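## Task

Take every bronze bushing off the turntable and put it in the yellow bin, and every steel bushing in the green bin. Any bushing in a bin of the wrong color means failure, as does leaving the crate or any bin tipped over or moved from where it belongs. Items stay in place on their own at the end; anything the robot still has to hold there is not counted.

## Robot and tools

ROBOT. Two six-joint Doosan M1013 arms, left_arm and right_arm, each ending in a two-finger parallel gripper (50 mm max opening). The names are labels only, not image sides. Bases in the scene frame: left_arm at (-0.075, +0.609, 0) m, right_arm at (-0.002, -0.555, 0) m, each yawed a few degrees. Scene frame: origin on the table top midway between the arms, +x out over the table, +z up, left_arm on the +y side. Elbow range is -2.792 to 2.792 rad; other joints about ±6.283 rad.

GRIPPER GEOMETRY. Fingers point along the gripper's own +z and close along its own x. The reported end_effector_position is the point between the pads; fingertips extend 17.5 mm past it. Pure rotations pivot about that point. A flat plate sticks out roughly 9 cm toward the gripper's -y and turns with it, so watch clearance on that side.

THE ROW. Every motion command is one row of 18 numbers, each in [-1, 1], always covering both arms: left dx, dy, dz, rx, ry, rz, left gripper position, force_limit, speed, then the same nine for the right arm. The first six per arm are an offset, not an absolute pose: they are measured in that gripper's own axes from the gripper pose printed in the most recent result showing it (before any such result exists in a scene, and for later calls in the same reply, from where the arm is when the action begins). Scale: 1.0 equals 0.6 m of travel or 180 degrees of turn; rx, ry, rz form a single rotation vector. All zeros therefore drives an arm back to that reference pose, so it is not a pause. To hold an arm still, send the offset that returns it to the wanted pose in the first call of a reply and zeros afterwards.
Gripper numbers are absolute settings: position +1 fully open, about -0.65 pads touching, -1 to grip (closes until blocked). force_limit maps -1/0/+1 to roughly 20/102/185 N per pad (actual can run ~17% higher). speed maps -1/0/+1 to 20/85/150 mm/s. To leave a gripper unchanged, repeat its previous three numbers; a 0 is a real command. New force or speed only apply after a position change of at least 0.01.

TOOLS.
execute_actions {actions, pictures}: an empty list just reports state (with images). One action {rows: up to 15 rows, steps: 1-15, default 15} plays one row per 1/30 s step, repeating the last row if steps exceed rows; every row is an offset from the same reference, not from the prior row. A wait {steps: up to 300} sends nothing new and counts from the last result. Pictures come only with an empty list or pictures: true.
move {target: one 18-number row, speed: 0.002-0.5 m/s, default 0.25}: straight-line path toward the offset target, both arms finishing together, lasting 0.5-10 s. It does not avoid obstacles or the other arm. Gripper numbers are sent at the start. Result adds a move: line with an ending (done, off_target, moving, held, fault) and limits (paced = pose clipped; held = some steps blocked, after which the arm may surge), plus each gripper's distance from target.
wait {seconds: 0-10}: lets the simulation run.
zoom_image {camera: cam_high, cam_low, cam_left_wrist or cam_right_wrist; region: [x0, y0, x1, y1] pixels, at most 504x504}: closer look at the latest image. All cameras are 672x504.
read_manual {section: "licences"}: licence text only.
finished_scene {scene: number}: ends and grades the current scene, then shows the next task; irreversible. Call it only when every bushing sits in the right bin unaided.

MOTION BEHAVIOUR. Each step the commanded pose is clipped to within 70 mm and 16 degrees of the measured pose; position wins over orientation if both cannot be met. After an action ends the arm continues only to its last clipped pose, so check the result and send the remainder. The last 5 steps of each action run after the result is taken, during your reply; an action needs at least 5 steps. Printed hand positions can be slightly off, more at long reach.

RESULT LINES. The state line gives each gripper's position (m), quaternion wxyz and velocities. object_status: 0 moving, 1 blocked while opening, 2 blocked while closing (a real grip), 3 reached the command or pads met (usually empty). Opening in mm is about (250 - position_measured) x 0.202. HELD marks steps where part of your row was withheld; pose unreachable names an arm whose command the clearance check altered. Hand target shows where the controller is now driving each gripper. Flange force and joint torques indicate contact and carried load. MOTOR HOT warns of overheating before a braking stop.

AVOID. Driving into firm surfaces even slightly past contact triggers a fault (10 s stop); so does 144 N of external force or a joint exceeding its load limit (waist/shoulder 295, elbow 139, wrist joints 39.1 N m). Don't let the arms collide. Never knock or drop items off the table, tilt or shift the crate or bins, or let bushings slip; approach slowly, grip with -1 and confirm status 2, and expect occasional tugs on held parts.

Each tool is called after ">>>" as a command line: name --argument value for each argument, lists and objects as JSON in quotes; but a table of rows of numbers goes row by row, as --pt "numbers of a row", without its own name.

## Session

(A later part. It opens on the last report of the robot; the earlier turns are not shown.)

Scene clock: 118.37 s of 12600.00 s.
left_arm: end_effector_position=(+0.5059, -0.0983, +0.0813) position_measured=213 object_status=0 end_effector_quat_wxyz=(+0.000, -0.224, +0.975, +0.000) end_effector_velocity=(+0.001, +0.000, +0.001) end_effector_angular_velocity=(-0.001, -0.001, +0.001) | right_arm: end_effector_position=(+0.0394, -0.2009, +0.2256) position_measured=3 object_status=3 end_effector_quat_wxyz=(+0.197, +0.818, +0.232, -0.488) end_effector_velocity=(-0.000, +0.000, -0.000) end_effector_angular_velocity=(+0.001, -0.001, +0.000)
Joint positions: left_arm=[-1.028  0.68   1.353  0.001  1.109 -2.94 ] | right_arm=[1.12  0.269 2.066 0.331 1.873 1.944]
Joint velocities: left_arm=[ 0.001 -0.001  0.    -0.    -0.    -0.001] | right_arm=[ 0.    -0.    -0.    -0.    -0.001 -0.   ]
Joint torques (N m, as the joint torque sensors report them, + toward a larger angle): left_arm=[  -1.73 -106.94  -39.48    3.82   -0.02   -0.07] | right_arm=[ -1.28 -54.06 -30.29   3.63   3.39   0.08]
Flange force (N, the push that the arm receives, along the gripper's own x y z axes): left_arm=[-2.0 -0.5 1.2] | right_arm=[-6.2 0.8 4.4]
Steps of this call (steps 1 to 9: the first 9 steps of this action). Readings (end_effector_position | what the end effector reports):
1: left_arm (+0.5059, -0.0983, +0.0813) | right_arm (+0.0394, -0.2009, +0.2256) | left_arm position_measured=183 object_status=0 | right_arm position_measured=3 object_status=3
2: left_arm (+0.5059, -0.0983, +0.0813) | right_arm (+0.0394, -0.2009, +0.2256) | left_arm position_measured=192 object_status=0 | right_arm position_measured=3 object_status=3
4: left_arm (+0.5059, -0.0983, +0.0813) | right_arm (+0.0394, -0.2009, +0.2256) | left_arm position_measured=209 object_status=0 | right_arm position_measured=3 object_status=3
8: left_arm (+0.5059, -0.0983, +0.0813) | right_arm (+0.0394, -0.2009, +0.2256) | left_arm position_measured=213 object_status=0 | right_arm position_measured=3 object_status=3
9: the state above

>>> move --target '[0,0,-0.0812,0,0,0,-1,-0.3,-0.5, 0,0,0,0,0,0,1,0,0]' --speed 0.12

>>> move --target '[-0.3890,0.4694,0.0367,0,0,0,-1,-0.3,-0.5, 0,0,0,0,0,0,1,0,0]' --speed 0.3

Scene clock: 119.53 s of 12600.00 s.
left_arm: end_effector_position=(+0.5059, -0.0982, +0.1300) position_measured=213 object_status=2 end_effector_quat_wxyz=(+0.000, -0.224, +0.975, +0.000) end_effector_velocity=(+0.001, +0.000, -0.000) end_effector_angular_velocity=(+0.000, +0.000, +0.000) | right_arm: end_effector_position=(+0.0394, -0.2009, +0.2256) position_measured=3 object_status=3 end_effector_quat_wxyz=(+0.197, +0.818, +0.232, -0.488) end_effector_velocity=(+0.000, -0.000, +0.000) end_effector_angular_velocity=(+0.000, -0.001, +0.001)
Joint positions: left_arm=[-1.028  0.647  1.316  0.001  1.179 -2.94 ] | right_arm=[1.12  0.269 2.066 0.331 1.873 1.944]
Joint velocities: left_arm=[ 0.001  0.001 -0.001 -0.     0.     0.   ] | right_arm=[-0.    -0.001 -0.    -0.002 -0.     0.   ]
Joint torques (N m, as the joint torque sensors report them, + toward a larger angle): left_arm=[  -2.27 -105.16  -41.27    3.77   -0.25    0.21] | right_arm=[  0.05 -54.15 -30.57   3.57   3.22   0.17]
Flange force (N, the push that the arm receives, along the gripper's own x y z axes): left_arm=[-2.3 0.4 1.8] | right_arm=[-5.2 3.2 3.9]
Hand target (left_arm): +0.506, -0.098, +0.130; +0.000, -0.224, +0.975, +0.000
Hand target (right_arm): +0.039, -0.201, +0.226; +0.197, +0.818, +0.232, -0.488
Off your previous action's commanded pose (left_arm): 0.000 m, 0 deg at its last step (step 5 of this call).
Off your previous action's commanded pose (right_arm): 0.000 m, 0 deg at its last step (step 5 of this call).
Off the commanded pose (left_arm): 0.000 m, 0 deg.
Off the commanded pose (right_arm): 0.000 m, 0 deg.
Kept back: nothing.
move: done

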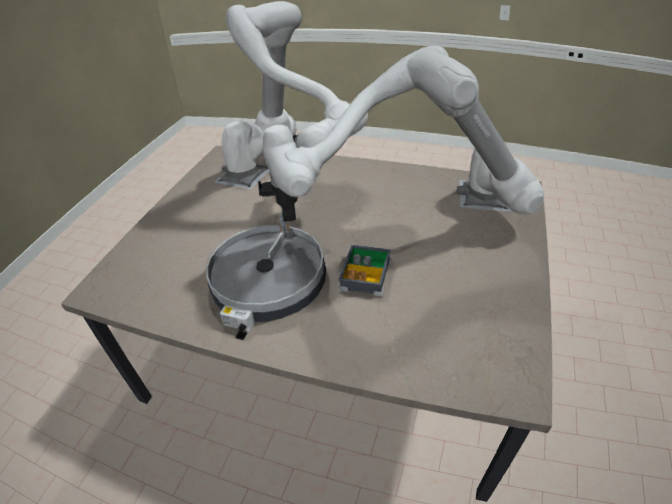

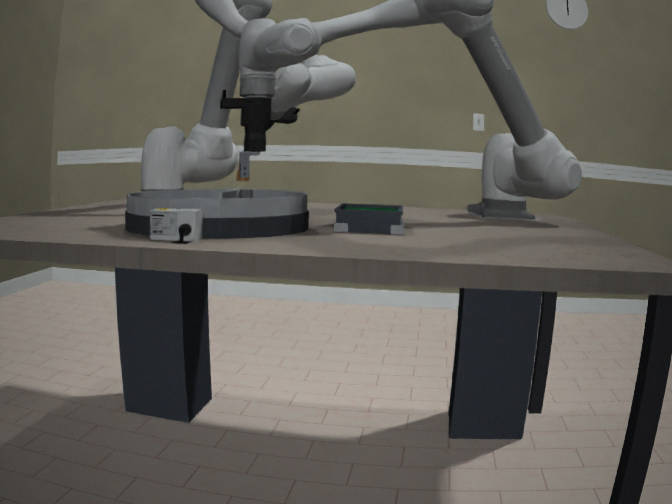

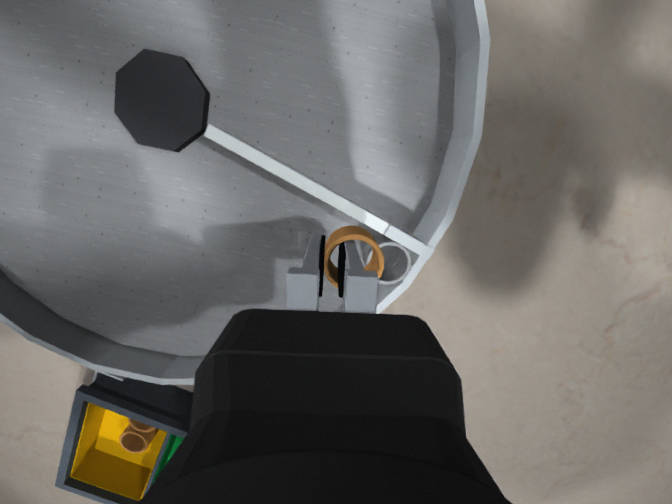

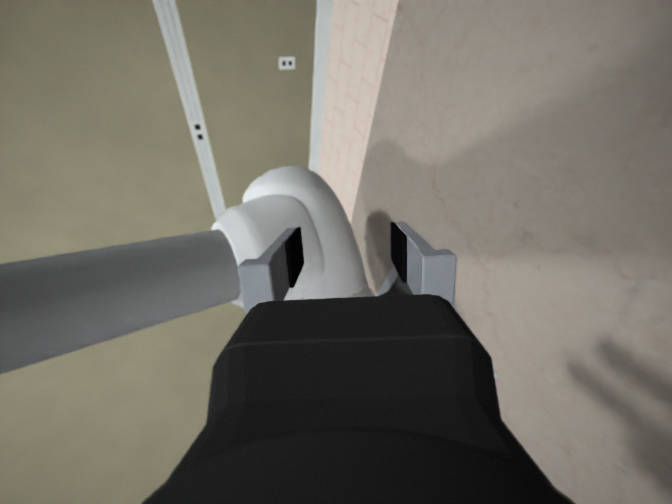

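Scene clock: 121.20 s of 12600.00 s.
left_arm: end_effector_position=(+0.5930, +0.2571, +0.1080) position_measured=213 object_status=2 end_effector_quat_wxyz=(+0.000, -0.224, +0.975, +0.000) end_effector_velocity=(-0.000, +0.001, -0.001) end_effector_angular_velocity=(+0.000, +0.001, +0.001) | right_arm: end_effector_position=(+0.0394, -0.2009, +0.2256) position_measured=3 object_status=3 end_effector_quat_wxyz=(+0.197, +0.818, +0.232, -0.488) end_effector_velocity=(-0.000, +0.000, +0.000) end_effector_angular_velocity=(+0.000, +0.001, -0.001)
Joint positions: left_arm=[-0.625  0.439  1.702  0.002  1.001 -2.537] | right_arm=[1.12  0.269 2.066 0.331 1.873 1.944]
Joint velocities: left_arm=[ 0.001  0.     0.001 -0.    -0.    -0.   ] | right_arm=[-0.     0.    -0.     0.002  0.    -0.   ]
Joint torques (N m, as the joint torque sensors report them, + toward a larger angle): left_arm=[ -2.4  -82.62 -37.87   3.25  -0.2    0.36] | right_arm=[ -0.39 -53.59 -30.38   3.59   3.29   0.04]
Flange force (N, the push that the arm receives, along the gripper's own x y z axes): left_arm=[-1.9 2.1 1.6] | right_arm=[-6.4 2.7 4.1]
Hand target (left_arm): +0.593, +0.257, +0.108; +0.000, -0.224, +0.975, +0.000
Hand target (right_arm): +0.039, -0.201, +0.226; +0.197, +0.818, +0.232, -0.488
Off the commanded pose (left_arm): 0.000 m, 0 deg.
Off the commanded pose (right_arm): 0.000 m, 0 deg.
Kept back: nothing.
move: done

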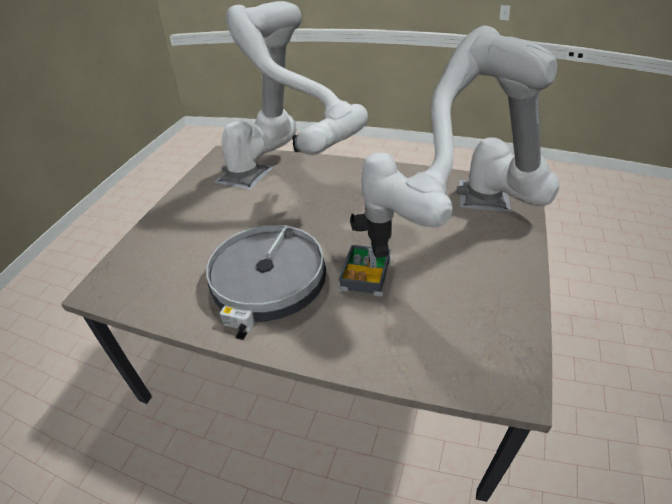

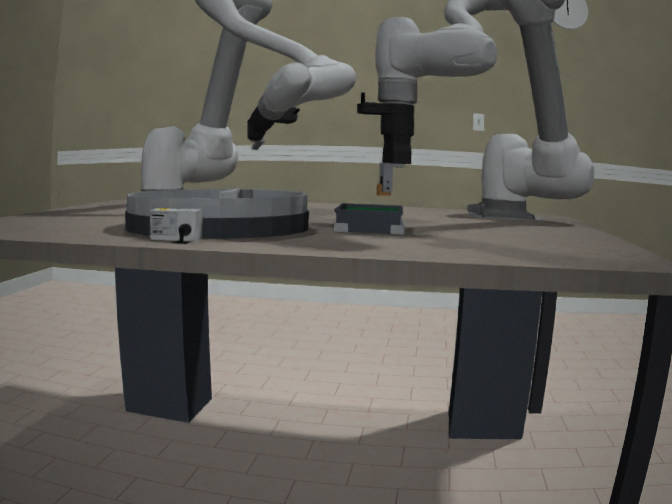

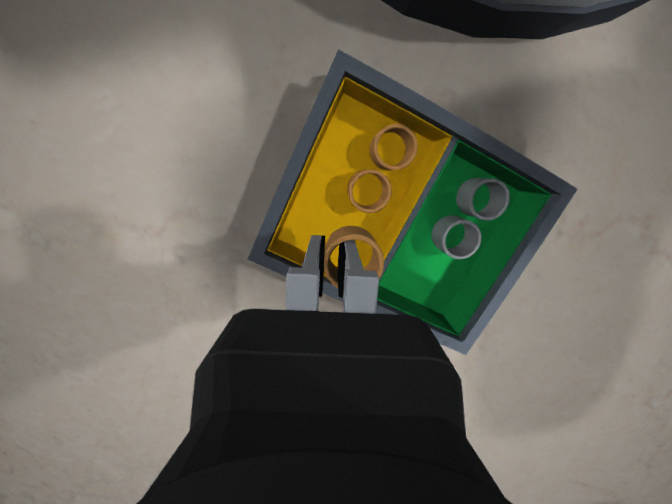

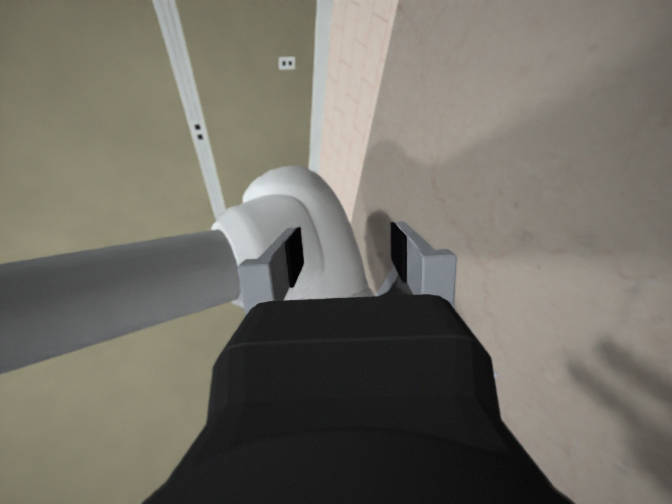

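>>> zoom_image --camera "cam_low" --region '[320, 150, 420, 245]'

Region (320, 150, 420, 245) of cam_low's 672x504 image, scaled by 5.040, with more detail than that image has; it fills the top 479 rows of this view, and the rest is white.

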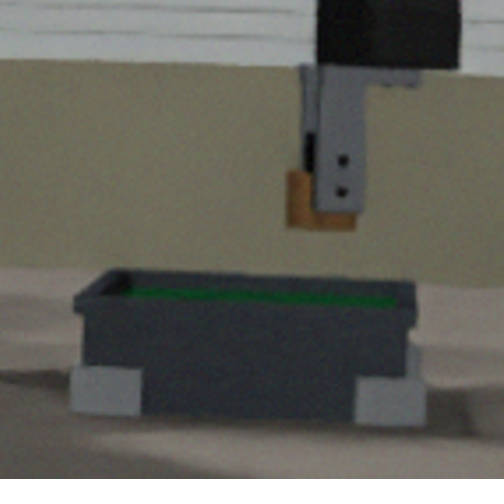

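>>> move --target '[0,0,0.1173,0,0,0,-1,-0.3,-0.5, 0,0,0,0,0,0,1,0,0]' --speed 0.12

>>> execute_actions --actions '[{"rows": [[0,0,0.0008,0,0,0,-1,-0.3,-0.5, 0,0,0,0,0,0,1,0,0],[0,0,0.0016,0,0,0,-1,-0.3,-0.5, 0,0,0,0,0,0,1,0,0],[0,0,0.0024,0,0,0,-1,-0.3,-0.5, 0,0,0,0,0,0,1,0,0],[0,0,0.0032,0,0,0,-1,-0.3,-0.5, 0,0,0,0,0,0,1,0,0],[0,0,0.0040,0,0,0,-1,-0.3,-0.5, 0,0,0,0,0,0,1,0,0],[0,0,0.0046,0,0,0,-1,-0.3,-0.5, 0,0,0,0,0,0,1,0,0],[0,0,0.0052,0,0,0,-1,-0.3,-0.5, 0,0,0,0,0,0,1,0,0],[0,0,0.0052,0,0,0,-1,-0.3,-0.5, 0,0,0,0,0,0,1,0,0],[0,0,0.0052,0,0,0,-1,-0.3,-0.5, 0,0,0,0,0,0,1,0,0],[0,0,0.0052,0,0,0,-1,-0.3,-0.5, 0,0,0,0,0,0,1,0,0],[0,0,0.0052,0,0,0,-0.18,-0.5,0, 0,0,0,0,0,0,1,0,0]], "steps": 15}]'

Scene clock: 124.27 s of 12600.00 s.
left_arm: end_effector_position=(+0.5930, +0.2571, +0.0377) position_measured=213 object_status=2 end_effector_quat_wxyz=(+0.000, -0.224, +0.975, +0.000) end_effector_velocity=(-0.000, -0.000, -0.000) end_effector_angular_velocity=(-0.000, -0.000, -0.000) | right_arm: end_effector_position=(+0.0394, -0.2009, +0.2256) position_measured=3 object_status=3 end_effector_quat_wxyz=(+0.197, +0.818, +0.232, -0.488) end_effector_velocity=(+0.000, +0.000, -0.000) end_effector_angular_velocity=(+0.000, -0.000, -0.000)
Joint positions: left_arm=[-0.625  0.506  1.748  0.001  0.887 -2.537] | right_arm=[1.12  0.269 2.066 0.331 1.873 1.944]
Joint velocities: left_arm=[-0.    -0.     0.    -0.    -0.001  0.   ] | right_arm=[-0.  0. -0.  0. -0.  0.]
Joint torques (N m, as the joint torque sensors report them, + toward a larger angle): left_arm=[ -3.22 -84.38 -34.45   3.21  -0.27   0.2 ] | right_arm=[ -0.49 -52.22 -30.19   3.77   3.47   0.08]
Flange force (N, the push that the arm receives, along the gripper's own x y z axes): left_arm=[-2.0 4.4 -1.8] | right_arm=[-8.3 3.5 4.8]
Hand target (left_arm): +0.593, +0.257, +0.038; +0.000, -0.224, +0.975, +0.000
Hand target (right_arm): +0.039, -0.201, +0.226; +0.197, +0.818, +0.232, -0.488
Off the commanded pose (left_arm): 0.000 m, 0 deg.
Off the commanded pose (right_arm): 0.000 m, 0 deg.
Kept back: nothing.
move: done

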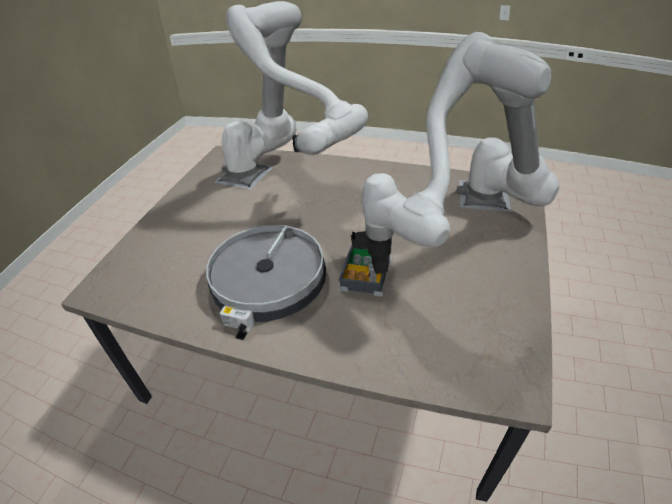

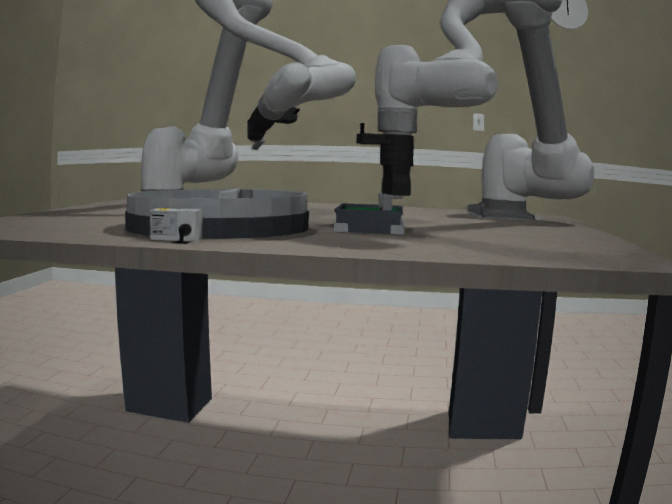

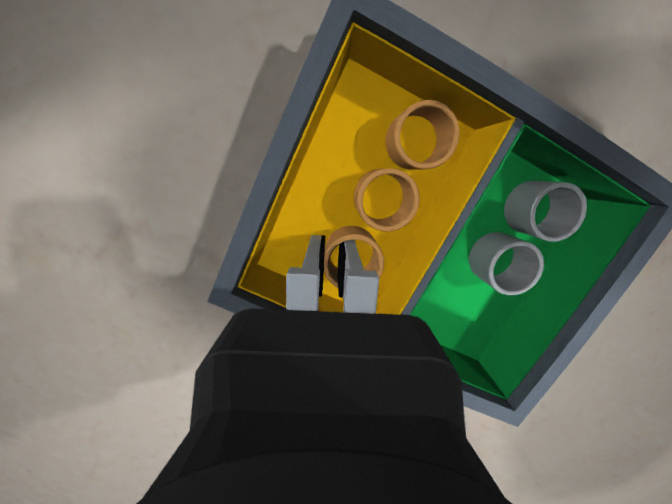

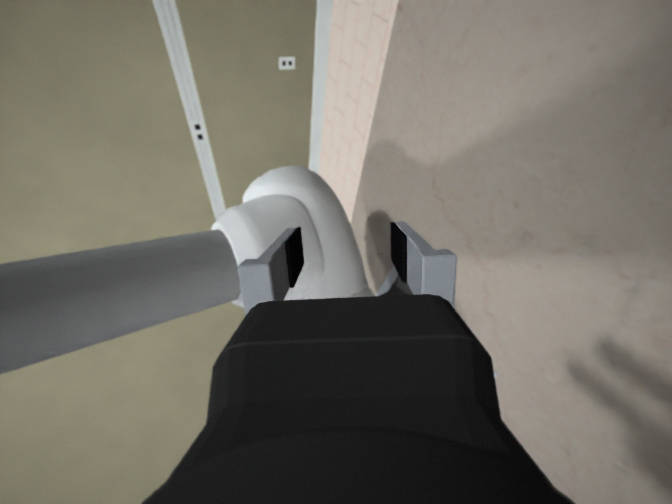

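Scene clock: 124.60 s of 12600.00 s.
left_arm: end_effector_position=(+0.5930, +0.2571, +0.0347) position_measured=213 object_status=2 end_effector_quat_wxyz=(+0.000, -0.224, +0.975, +0.000) end_effector_velocity=(+0.000, -0.000, -0.002) end_effector_angular_velocity=(+0.000, +0.000, +0.000) | right_arm: end_effector_position=(+0.0394, -0.2009, +0.2256) position_measured=3 object_status=3 end_effector_quat_wxyz=(+0.197, +0.818, +0.232, -0.488) end_effector_velocity=(-0.000, +0.000, -0.000) end_effector_angular_velocity=(-0.001, +0.001, -0.001)
Joint positions: left_arm=[-0.625  0.509  1.75   0.001  0.882 -2.537] | right_arm=[1.12  0.269 2.066 0.331 1.873 1.944]
Joint velocities: left_arm=[-0.     0.002  0.001 -0.    -0.003 -0.001] | right_arm=[-0.     0.001 -0.     0.001 -0.     0.   ]
Joint torques (N m, as the joint torque sensors report them, + toward a larger angle): left_arm=[ -1.59 -84.05 -35.76   3.12  -0.59   0.31] | right_arm=[ -0.59 -53.58 -30.71   3.61   3.5   -0.02]
Flange force (N, the push that the arm receives, along the gripper's own x y z axes): left_arm=[1.8 6.1 -2.2] | right_arm=[-6.3 2.4 5.2]
Steps of this call (steps 1 to 10: the first 10 steps of this action). Readings (end_effector_position | what the end effector reports):
1: left_arm (+0.5930, +0.2571, +0.0377) | right_arm (+0.0394, -0.2009, +0.2256) | left_arm position_measured=213 object_status=2 | right_arm position_measured=3 object_status=3
2: left_arm (+0.5931, +0.2571, +0.0375) | right_arm (+0.0394, -0.2009, +0.2256) | left_arm position_measured=213 object_status=2 | right_arm position_measured=3 object_status=3
4: left_arm (+0.5931, +0.2571, +0.0367) | right_arm (+0.0394, -0.2009, +0.2256) | left_arm position_measured=213 object_status=2 | right_arm position_measured=3 object_status=3
8: left_arm (+0.5930, +0.2571, +0.0350) | right_arm (+0.0394, -0.2009, +0.2256) | left_arm position_measured=213 object_status=2 | right_arm position_measured=3 object_status=3
10: the state above

>>> move --target '[0,0,-0.131,0,0,0,-0.18,-0.5,0, 0,0,0,0,0,0,1,0,0]' --speed 0.15

>>> move --target '[0.4377,-0.4453,0.0205,0,0,0,-0.18,-0.5,0, 0,0,0,0,0,0,1,0,0]' --speed 0.35

>>> zoom_image --camera "cam_left_wrist" --region '[280, 190, 420, 300]'

Scene clock: 125.93 s of 12600.00 s.
left_arm: end_effector_position=(+0.5930, +0.2571, +0.1132) position_measured=179 object_status=3 end_effector_quat_wxyz=(+0.000, -0.224, +0.975, +0.000) end_effector_velocity=(+0.000, -0.001, +0.002) end_effector_angular_velocity=(-0.001, -0.002, +0.000) | right_arm: end_effector_position=(+0.0394, -0.2009, +0.2256) position_measured=3 object_status=3 end_effector_quat_wxyz=(+0.197, +0.818, +0.232, -0.488) end_effector_velocity=(+0.000, -0.000, -0.000) end_effector_angular_velocity=(-0.002, +0.001, +0.001)
Joint positions: left_arm=[-0.625  0.434  1.698  0.001  1.009 -2.537] | right_arm=[1.12  0.269 2.066 0.331 1.873 1.944]
Joint velocities: left_arm=[-0.001 -0.001 -0.002 -0.     0.001 -0.001] | right_arm=[-0.     0.002 -0.    -0.     0.001  0.   ]
Joint torques (N m, as the joint torque sensors report them, + toward a larger angle): left_arm=[ -2.04 -81.36 -37.94   3.51  -0.2    0.13] | right_arm=[ -1.87 -54.62 -30.39   3.61   3.27  -0.1 ]
Flange force (N, the push that the arm receives, along the gripper's own x y z axes): left_arm=[-0.8 3.3 -0.1] | right_arm=[-4.6 -0.8 4.2]
Hand target (left_arm): +0.593, +0.257, +0.113; +0.000, -0.224, +0.975, +0.000
Hand target (right_arm): +0.039, -0.201, +0.226; +0.197, +0.818, +0.232, -0.488
Off your previous action's commanded pose (left_arm): 0.000 m, 0 deg at its last step (step 5 of this call).
Off your previous action's commanded pose (right_arm): 0.000 m, 0 deg at its last step (step 5 of this call).
Off the commanded pose (left_arm): 0.000 m, 0 deg.
Off the commanded pose (right_arm): 0.000 m, 0 deg.
Kept back: nothing.
move: done

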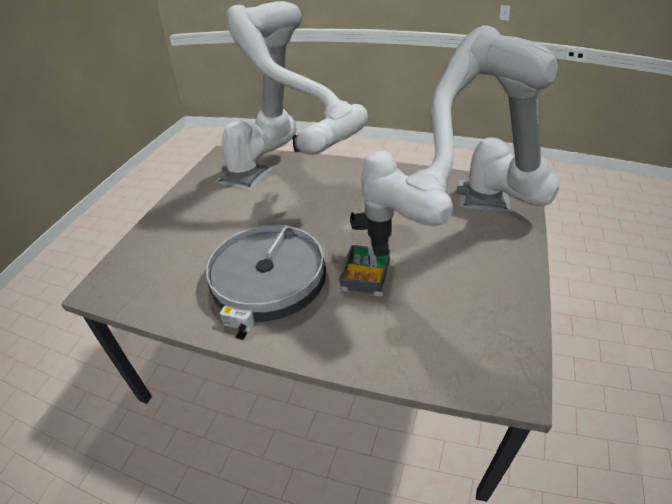

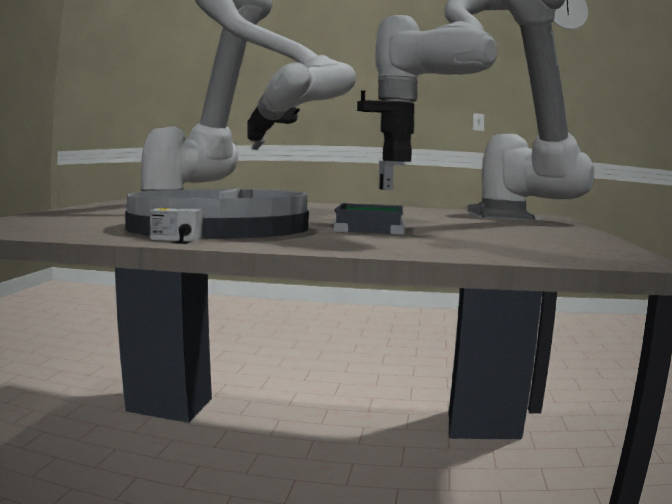

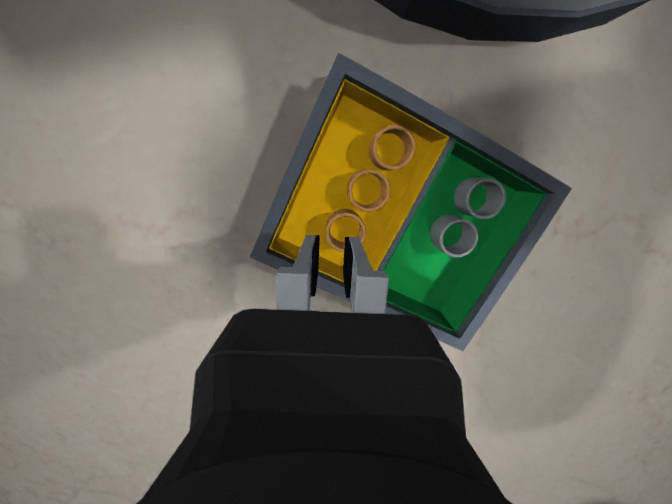

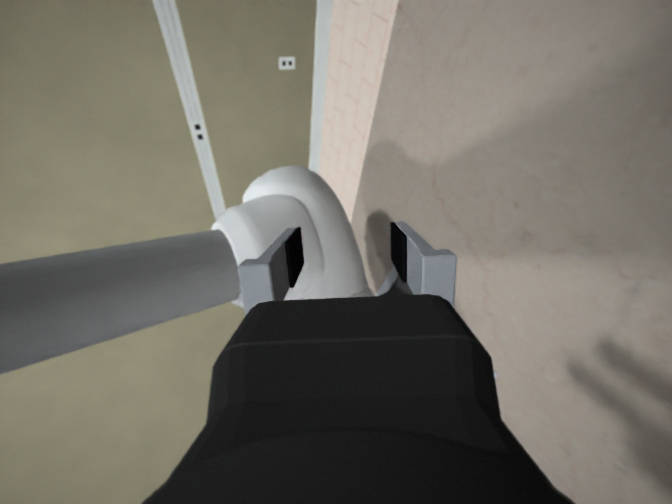

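Scene clock: 127.47 s of 12600.00 s.
left_arm: end_effector_position=(+0.4734, -0.0980, +0.1008) position_measured=179 object_status=3 end_effector_quat_wxyz=(+0.000, -0.224, +0.974, +0.000) end_effector_velocity=(+0.001, -0.000, -0.001) end_effector_angular_velocity=(+0.000, +0.000, +0.000) | right_arm: end_effector_position=(+0.0394, -0.2009, +0.2256) position_measured=3 object_status=3 end_effector_quat_wxyz=(+0.197, +0.818, +0.232, -0.488) end_effector_velocity=(-0.000, +0.000, -0.000) end_effector_angular_velocity=(-0.000, +0.001, -0.001)
Joint positions: left_arm=[-1.057  0.635  1.393  0.001  1.114 -2.969] | right_arm=[1.12  0.269 2.066 0.331 1.873 1.944]
Joint velocities: left_arm=[ 0.001  0.001 -0.001 -0.     0.     0.   ] | right_arm=[-0.     0.    -0.     0.001  0.    -0.   ]
Joint torques (N m, as the joint torque sensors report them, + toward a larger angle): left_arm=[  -3.11 -106.03  -39.04    3.64   -0.13    0.15] | right_arm=[ -1.68 -54.54 -30.49   3.59   3.3    0.15]
Flange force (N, the push that the arm receives, along the gripper's own x y z axes): left_arm=[-5.0 -6.0 2.8] | right_arm=[-5.1 0.0 4.5]
Hand target (left_arm): +0.473, -0.098, +0.101; +0.000, -0.224, +0.974, +0.000
Hand target (right_arm): +0.039, -0.201, +0.226; +0.197, +0.818, +0.232, -0.488
Off the commanded pose (left_arm): 0.000 m, 0 deg.
Off the commanded pose (right_arm): 0.000 m, 0 deg.
Kept back: nothing.
move: done

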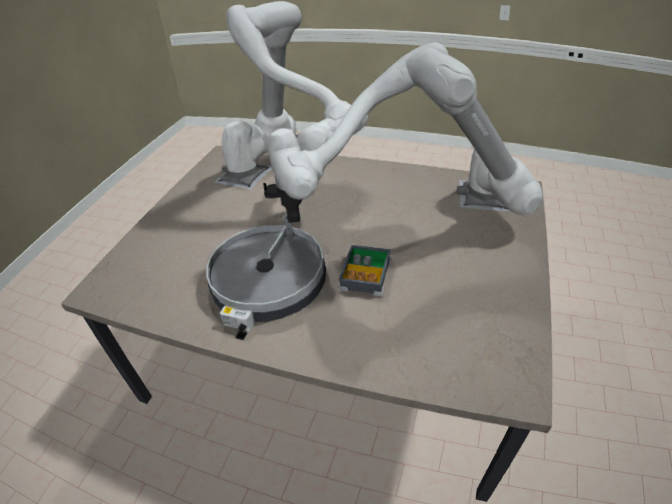

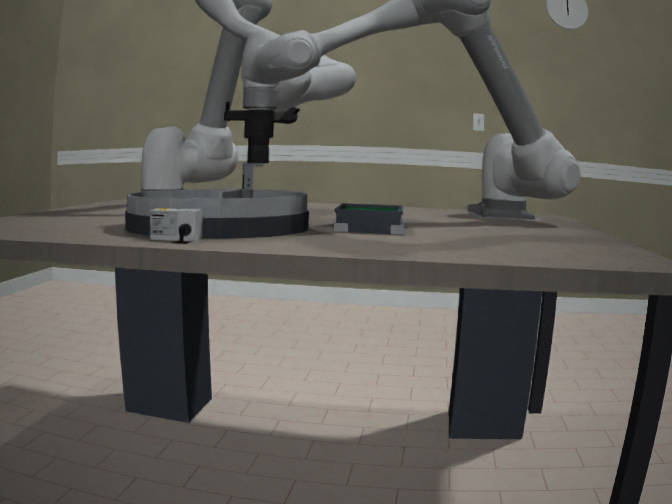

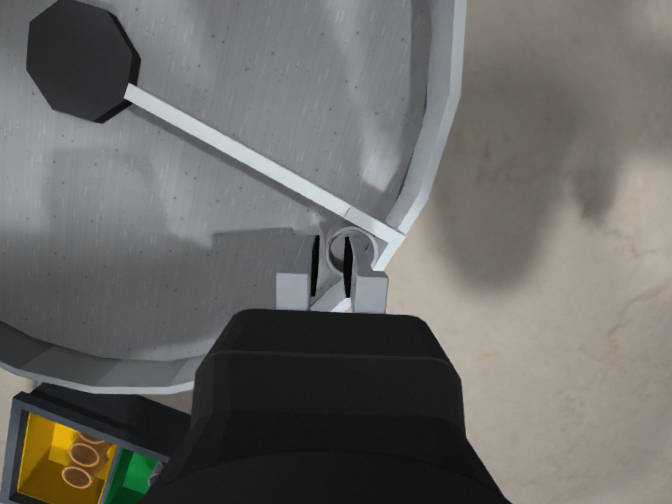

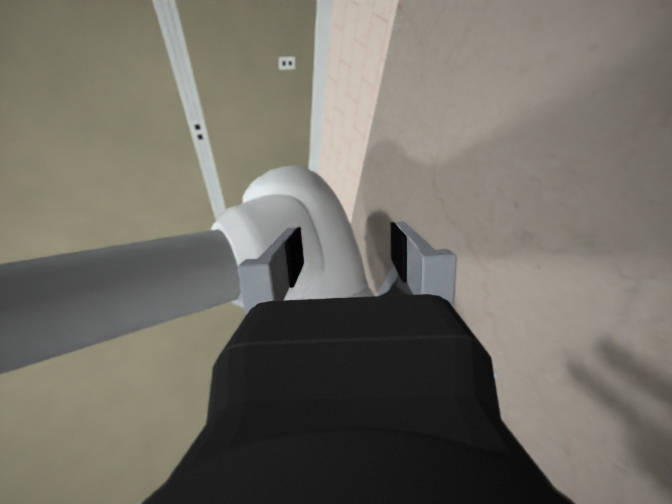

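Region (280, 190, 420, 300) of cam_left_wrist's 672x504 image, scaled by 3.600, with more detail than that image has; it fills the top 396 rows of this view, and the rest is white.

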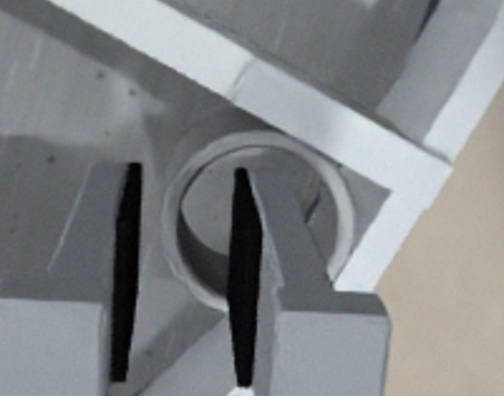

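>>> execute_actions --actions '[{"rows": [[-0.0011,-0.0013,0,0,0,0,-0.18,-0.5,0, 0,0,0,0,0,0,1,0,0]], "steps": 9}]'

>>> execute_actions --actions '[]'

>>> zoom_image --camera "cam_left_wrist" --region '[280, 190, 420, 300]'

Scene clock: 128.23 s of 12600.00 s.
left_arm: end_effector_position=(+0.4740, -0.0985, +0.1008) position_measured=179 object_status=3 end_effector_quat_wxyz=(+0.000, -0.224, +0.975, +0.000) end_effector_velocity=(+0.003, -0.001, +0.000) end_effector_angular_velocity=(-0.000, -0.000, -0.003) | right_arm: end_effector_position=(+0.0394, -0.2009, +0.2256) position_measured=3 object_status=3 end_effector_quat_wxyz=(+0.197, +0.818, +0.232, -0.488) end_effector_velocity=(-0.000, +0.000, +0.001) end_effector_angular_velocity=(+0.001, -0.000, -0.001)
Joint positions: left_arm=[-1.057  0.636  1.391  0.001  1.115 -2.969] | right_arm=[1.12  0.269 2.066 0.331 1.873 1.944]
Joint velocities: left_arm=[ 0.002  0.004 -0.007  0.     0.003  0.005] | right_arm=[-0.    -0.001  0.     0.001  0.    -0.   ]
Joint torques (N m, as the joint torque sensors report them, + toward a larger angle): left_arm=[  -4.88 -105.33  -40.5     3.69   -0.04    0.72] | right_arm=[ -1.28 -53.56 -30.74   3.57   3.39   0.1 ]
Flange force (N, the push that the arm receives, along the gripper's own x y z axes): left_arm=[-4.0 0.9 2.3] | right_arm=[-7.4 1.6 5.6]
Steps of this call (steps 1 to 19: nothing new was sent; steps 20 to 23: the first 4 steps of this action). Readings (end_effector_position | what the end effector reports):
20: left_arm (+0.4734, -0.0980, +0.1008) | right_arm (+0.0394, -0.2009, +0.2256) | left_arm position_measured=179 object_status=3 | right_arm position_measured=3 object_status=3
21: left_arm (+0.4736, -0.0983, +0.1008) | right_arm (+0.0394, -0.2009, +0.2256) | left_arm position_measured=179 object_status=3 | right_arm position_measured=3 object_status=3
23: the state above

Scene clock: 128.40 s of 12600.00 s.
left_arm: end_effector_position=(+0.4743, -0.0984, +0.1008) position_measured=179 object_status=3 end_effector_quat_wxyz=(+0.000, -0.224, +0.974, +0.000) end_effector_velocity=(-0.002, -0.002, -0.001) end_effector_angular_velocity=(+0.000, +0.000, -0.003) | right_arm: end_effector_position=(+0.0394, -0.2009, +0.2256) position_measured=3 object_status=3 end_effector_quat_wxyz=(+0.197, +0.818, +0.232, -0.488) end_effector_velocity=(-0.000, +0.001, -0.001) end_effector_angular_velocity=(-0.001, +0.001, -0.001)
Joint positions: left_arm=[-1.057  0.637  1.39   0.001  1.115 -2.969] | right_arm=[1.12  0.269 2.066 0.331 1.873 1.944]
Joint velocities: left_arm=[-0.003  0.001 -0.001  0.     0.     0.   ] | right_arm=[ 0.     0.002 -0.     0.001 -0.001 -0.   ]
Joint torques (N m, as the joint torque sensors report them, + toward a larger angle): left_arm=[  -4.09 -102.55  -40.3     3.74   -0.27    0.23] | right_arm=[ -0.74 -52.96 -30.41   3.68   3.55   0.04]
Flange force (N, the push that the arm receives, along the gripper's own x y z axes): left_arm=[-2.5 2.0 0.2] | right_arm=[-7.0 2.5 5.0]
Hand target (left_arm): +0.474, -0.098, +0.101; +0.000, -0.224, +0.974, +0.000
Hand target (right_arm): +0.039, -0.201, +0.226; +0.197, +0.818, +0.232, -0.488
Off the commanded pose (left_arm): 0.000 m, 0 deg.
Off the commanded pose (right_arm): 0.000 m, 0 deg.
Kept back: nothing.
Steps of this call (steps 1 to 5: the last 5 steps of your previous action). Readings (end_effector_position | what the end effector reports):
1: left_arm (+0.4741, -0.0985, +0.1008) | right_arm (+0.0394, -0.2009, +0.2256) | left_arm position_measured=179 object_status=3 | right_arm position_measured=3 object_status=3
2: left_arm (+0.4742, -0.0985, +0.1008) | right_arm (+0.0394, -0.2009, +0.2256) | left_arm position_measured=179 object_status=3 | right_arm position_measured=3 object_status=3
4: left_arm (+0.4743, -0.0984, +0.1008) | right_arm (+0.0394, -0.2009, +0.2256) | left_arm position_measured=179 object_status=3 | right_arm position_measured=3 object_status=3
5: the state above

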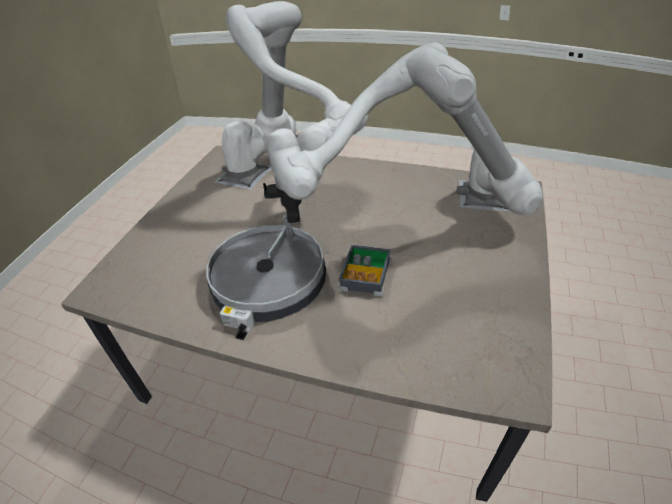

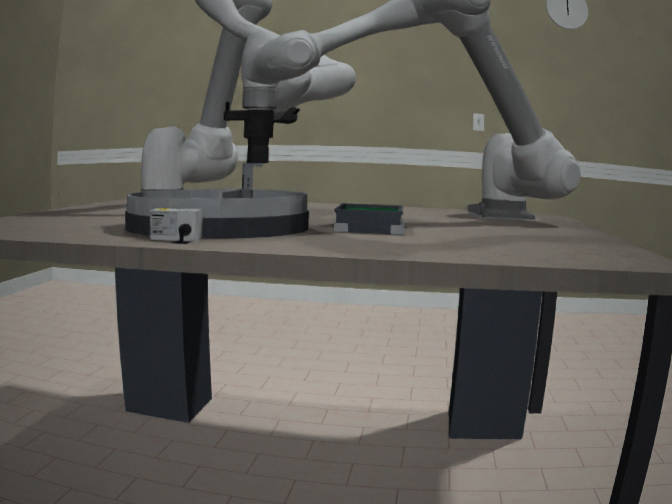

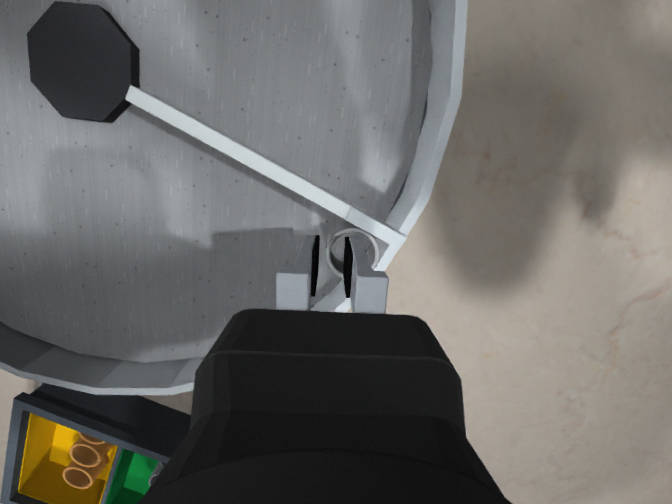

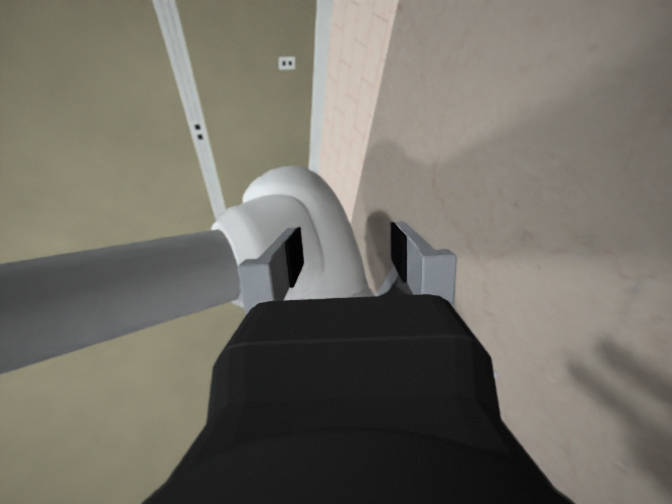

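Region (280, 190, 420, 300) of cam_left_wrist's 672x504 image, scaled by 3.600, with more detail than that image has; it fills the top 396 rows of this view, and the rest is white.

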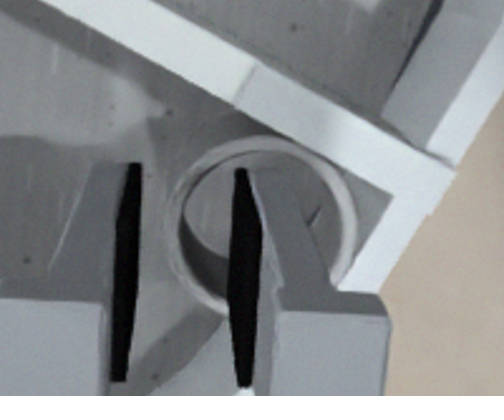

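>>> move --target '[0,0,0.0325,0,0,0,-0.18,-0.5,0, 0,0,0,0,0,0,1,0,0]' --speed 0.03

>>> execute_actions --actions '[{"rows": [[0,0,0,0,0,0,-1,-0.3,-0.5, 0,0,0,0,0,0,1,0,0]], "steps": 14}]'

Scene clock: 129.53 s of 12600.00 s.
left_arm: end_effector_position=(+0.4743, -0.0984, +0.0814) position_measured=179 object_status=3 end_effector_quat_wxyz=(+0.000, -0.224, +0.974, +0.000) end_effector_velocity=(+0.000, -0.001, +0.001) end_effector_angular_velocity=(-0.001, -0.001, +0.000) | right_arm: end_effector_position=(+0.0394, -0.2009, +0.2256) position_measured=3 object_status=3 end_effector_quat_wxyz=(+0.197, +0.818, +0.232, -0.488) end_effector_velocity=(+0.000, +0.000, -0.000) end_effector_angular_velocity=(-0.001, +0.001, -0.000)
Joint positions: left_arm=[-1.057  0.651  1.404  0.001  1.086 -2.969] | right_arm=[1.12  0.269 2.066 0.331 1.873 1.944]
Joint velocities: left_arm=[-0.    -0.001 -0.001  0.    -0.    -0.   ] | right_arm=[-0.     0.001  0.     0.     0.    -0.   ]
Joint torques (N m, as the joint torque sensors report them, + toward a larger angle): left_arm=[  -3.17 -105.17  -39.56    3.69   -0.2     0.37] | right_arm=[ -1.07 -52.66 -30.14   3.7    3.31  -0.13]
Flange force (N, the push that the arm receives, along the gripper's own x y z axes): left_arm=[-3.5 -0.7 1.6] | right_arm=[-8.1 2.0 4.5]
Hand target (left_arm): +0.474, -0.098, +0.081; +0.000, -0.224, +0.975, +0.000
Hand target (right_arm): +0.039, -0.201, +0.226; +0.197, +0.818, +0.232, -0.488
Off the commanded pose (left_arm): 0.000 m, 0 deg.
Off the commanded pose (right_arm): 0.000 m, 0 deg.
Kept back: nothing.
move: done

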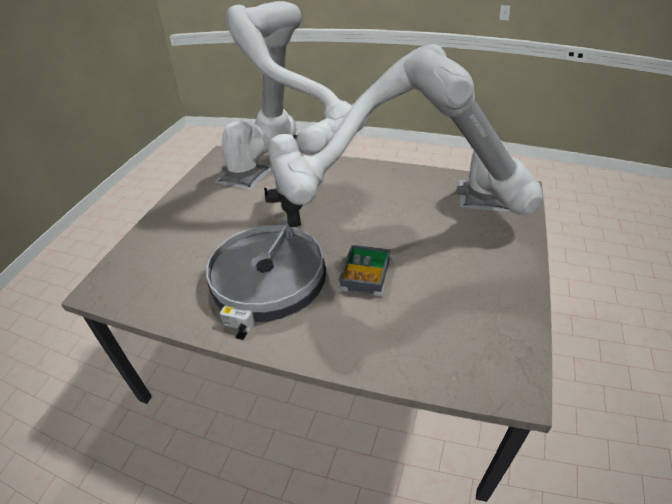

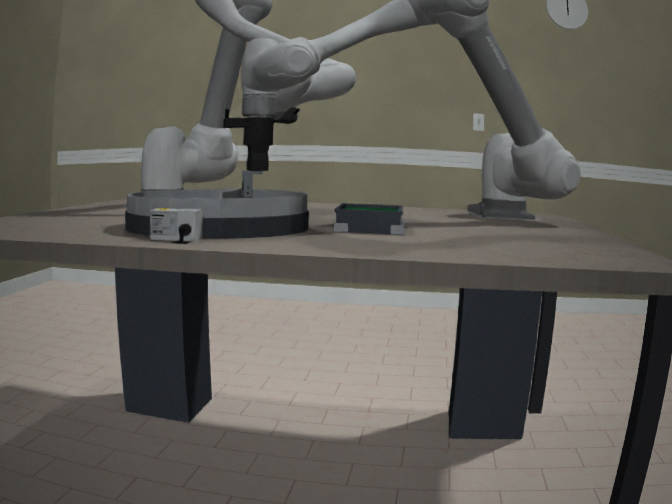

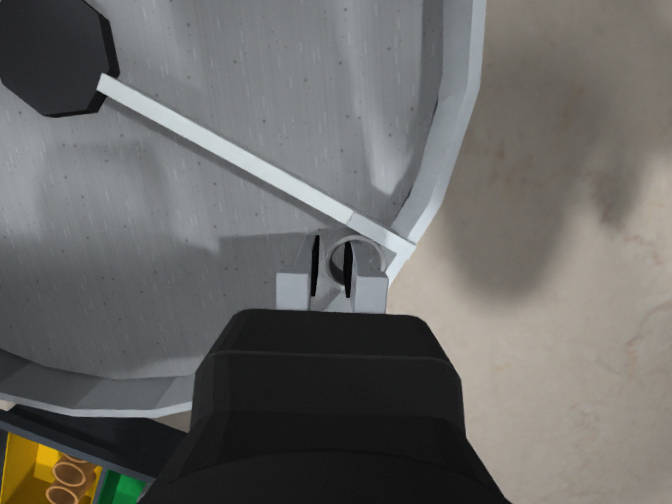

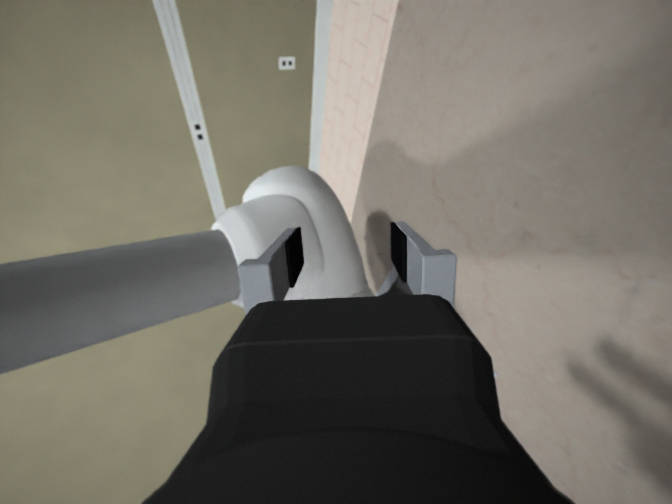

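Scene clock: 129.83 s of 12600.00 s.
left_arm: end_effector_position=(+0.4743, -0.0984, +0.0814) position_measured=212 object_status=0 end_effector_quat_wxyz=(+0.000, -0.224, +0.974, +0.000) end_effector_velocity=(-0.000, +0.001, +0.000) end_effector_angular_velocity=(+0.000, +0.000, +0.000) | right_arm: end_effector_position=(+0.0394, -0.2009, +0.2256) position_measured=3 object_status=3 end_effector_quat_wxyz=(+0.197, +0.818, +0.232, -0.488) end_effector_velocity=(-0.000, +0.000, -0.000) end_effector_angular_velocity=(+0.001, -0.001, -0.000)
Joint positions: left_arm=[-1.057  0.651  1.404  0.001  1.086 -2.969] | right_arm=[1.12  0.269 2.066 0.331 1.873 1.944]
Joint velocities: left_arm=[ 0.    -0.001  0.001 -0.    -0.     0.   ] | right_arm=[ 0.    -0.001 -0.     0.    -0.001  0.   ]
Joint torques (N m, as the joint torque sensors report them, + toward a larger angle): left_arm=[  -2.69 -103.38  -39.05    3.68   -0.09    0.36] | right_arm=[ -1.27 -53.22 -30.45   3.65   3.31  -0.04]
Flange force (N, the push that the arm receives, along the gripper's own x y z axes): left_arm=[-2.6 0.4 0.9] | right_arm=[-8.0 1.5 5.1]
Steps of this call (steps 1 to 9: the first 9 steps of this action). Readings (end_effector_position | what the end effector reports):
1: left_arm (+0.4743, -0.0984, +0.0814) | right_arm (+0.0394, -0.2009, +0.2256) | left_arm position_measured=183 object_status=0 | right_arm position_measured=3 object_status=3
2: left_arm (+0.4743, -0.0984, +0.0814) | right_arm (+0.0394, -0.2009, +0.2256) | left_arm position_measured=192 object_status=0 | right_arm position_measured=3 object_status=3
4: left_arm (+0.4743, -0.0984, +0.0814) | right_arm (+0.0394, -0.2009, +0.2256) | left_arm position_measured=209 object_status=0 | right_arm position_measured=3 object_status=3
8: left_arm (+0.4743, -0.0984, +0.0814) | right_arm (+0.0394, -0.2009, +0.2256) | left_arm position_measured=212 object_status=0 | right_arm position_measured=3 object_status=3
9: the state above


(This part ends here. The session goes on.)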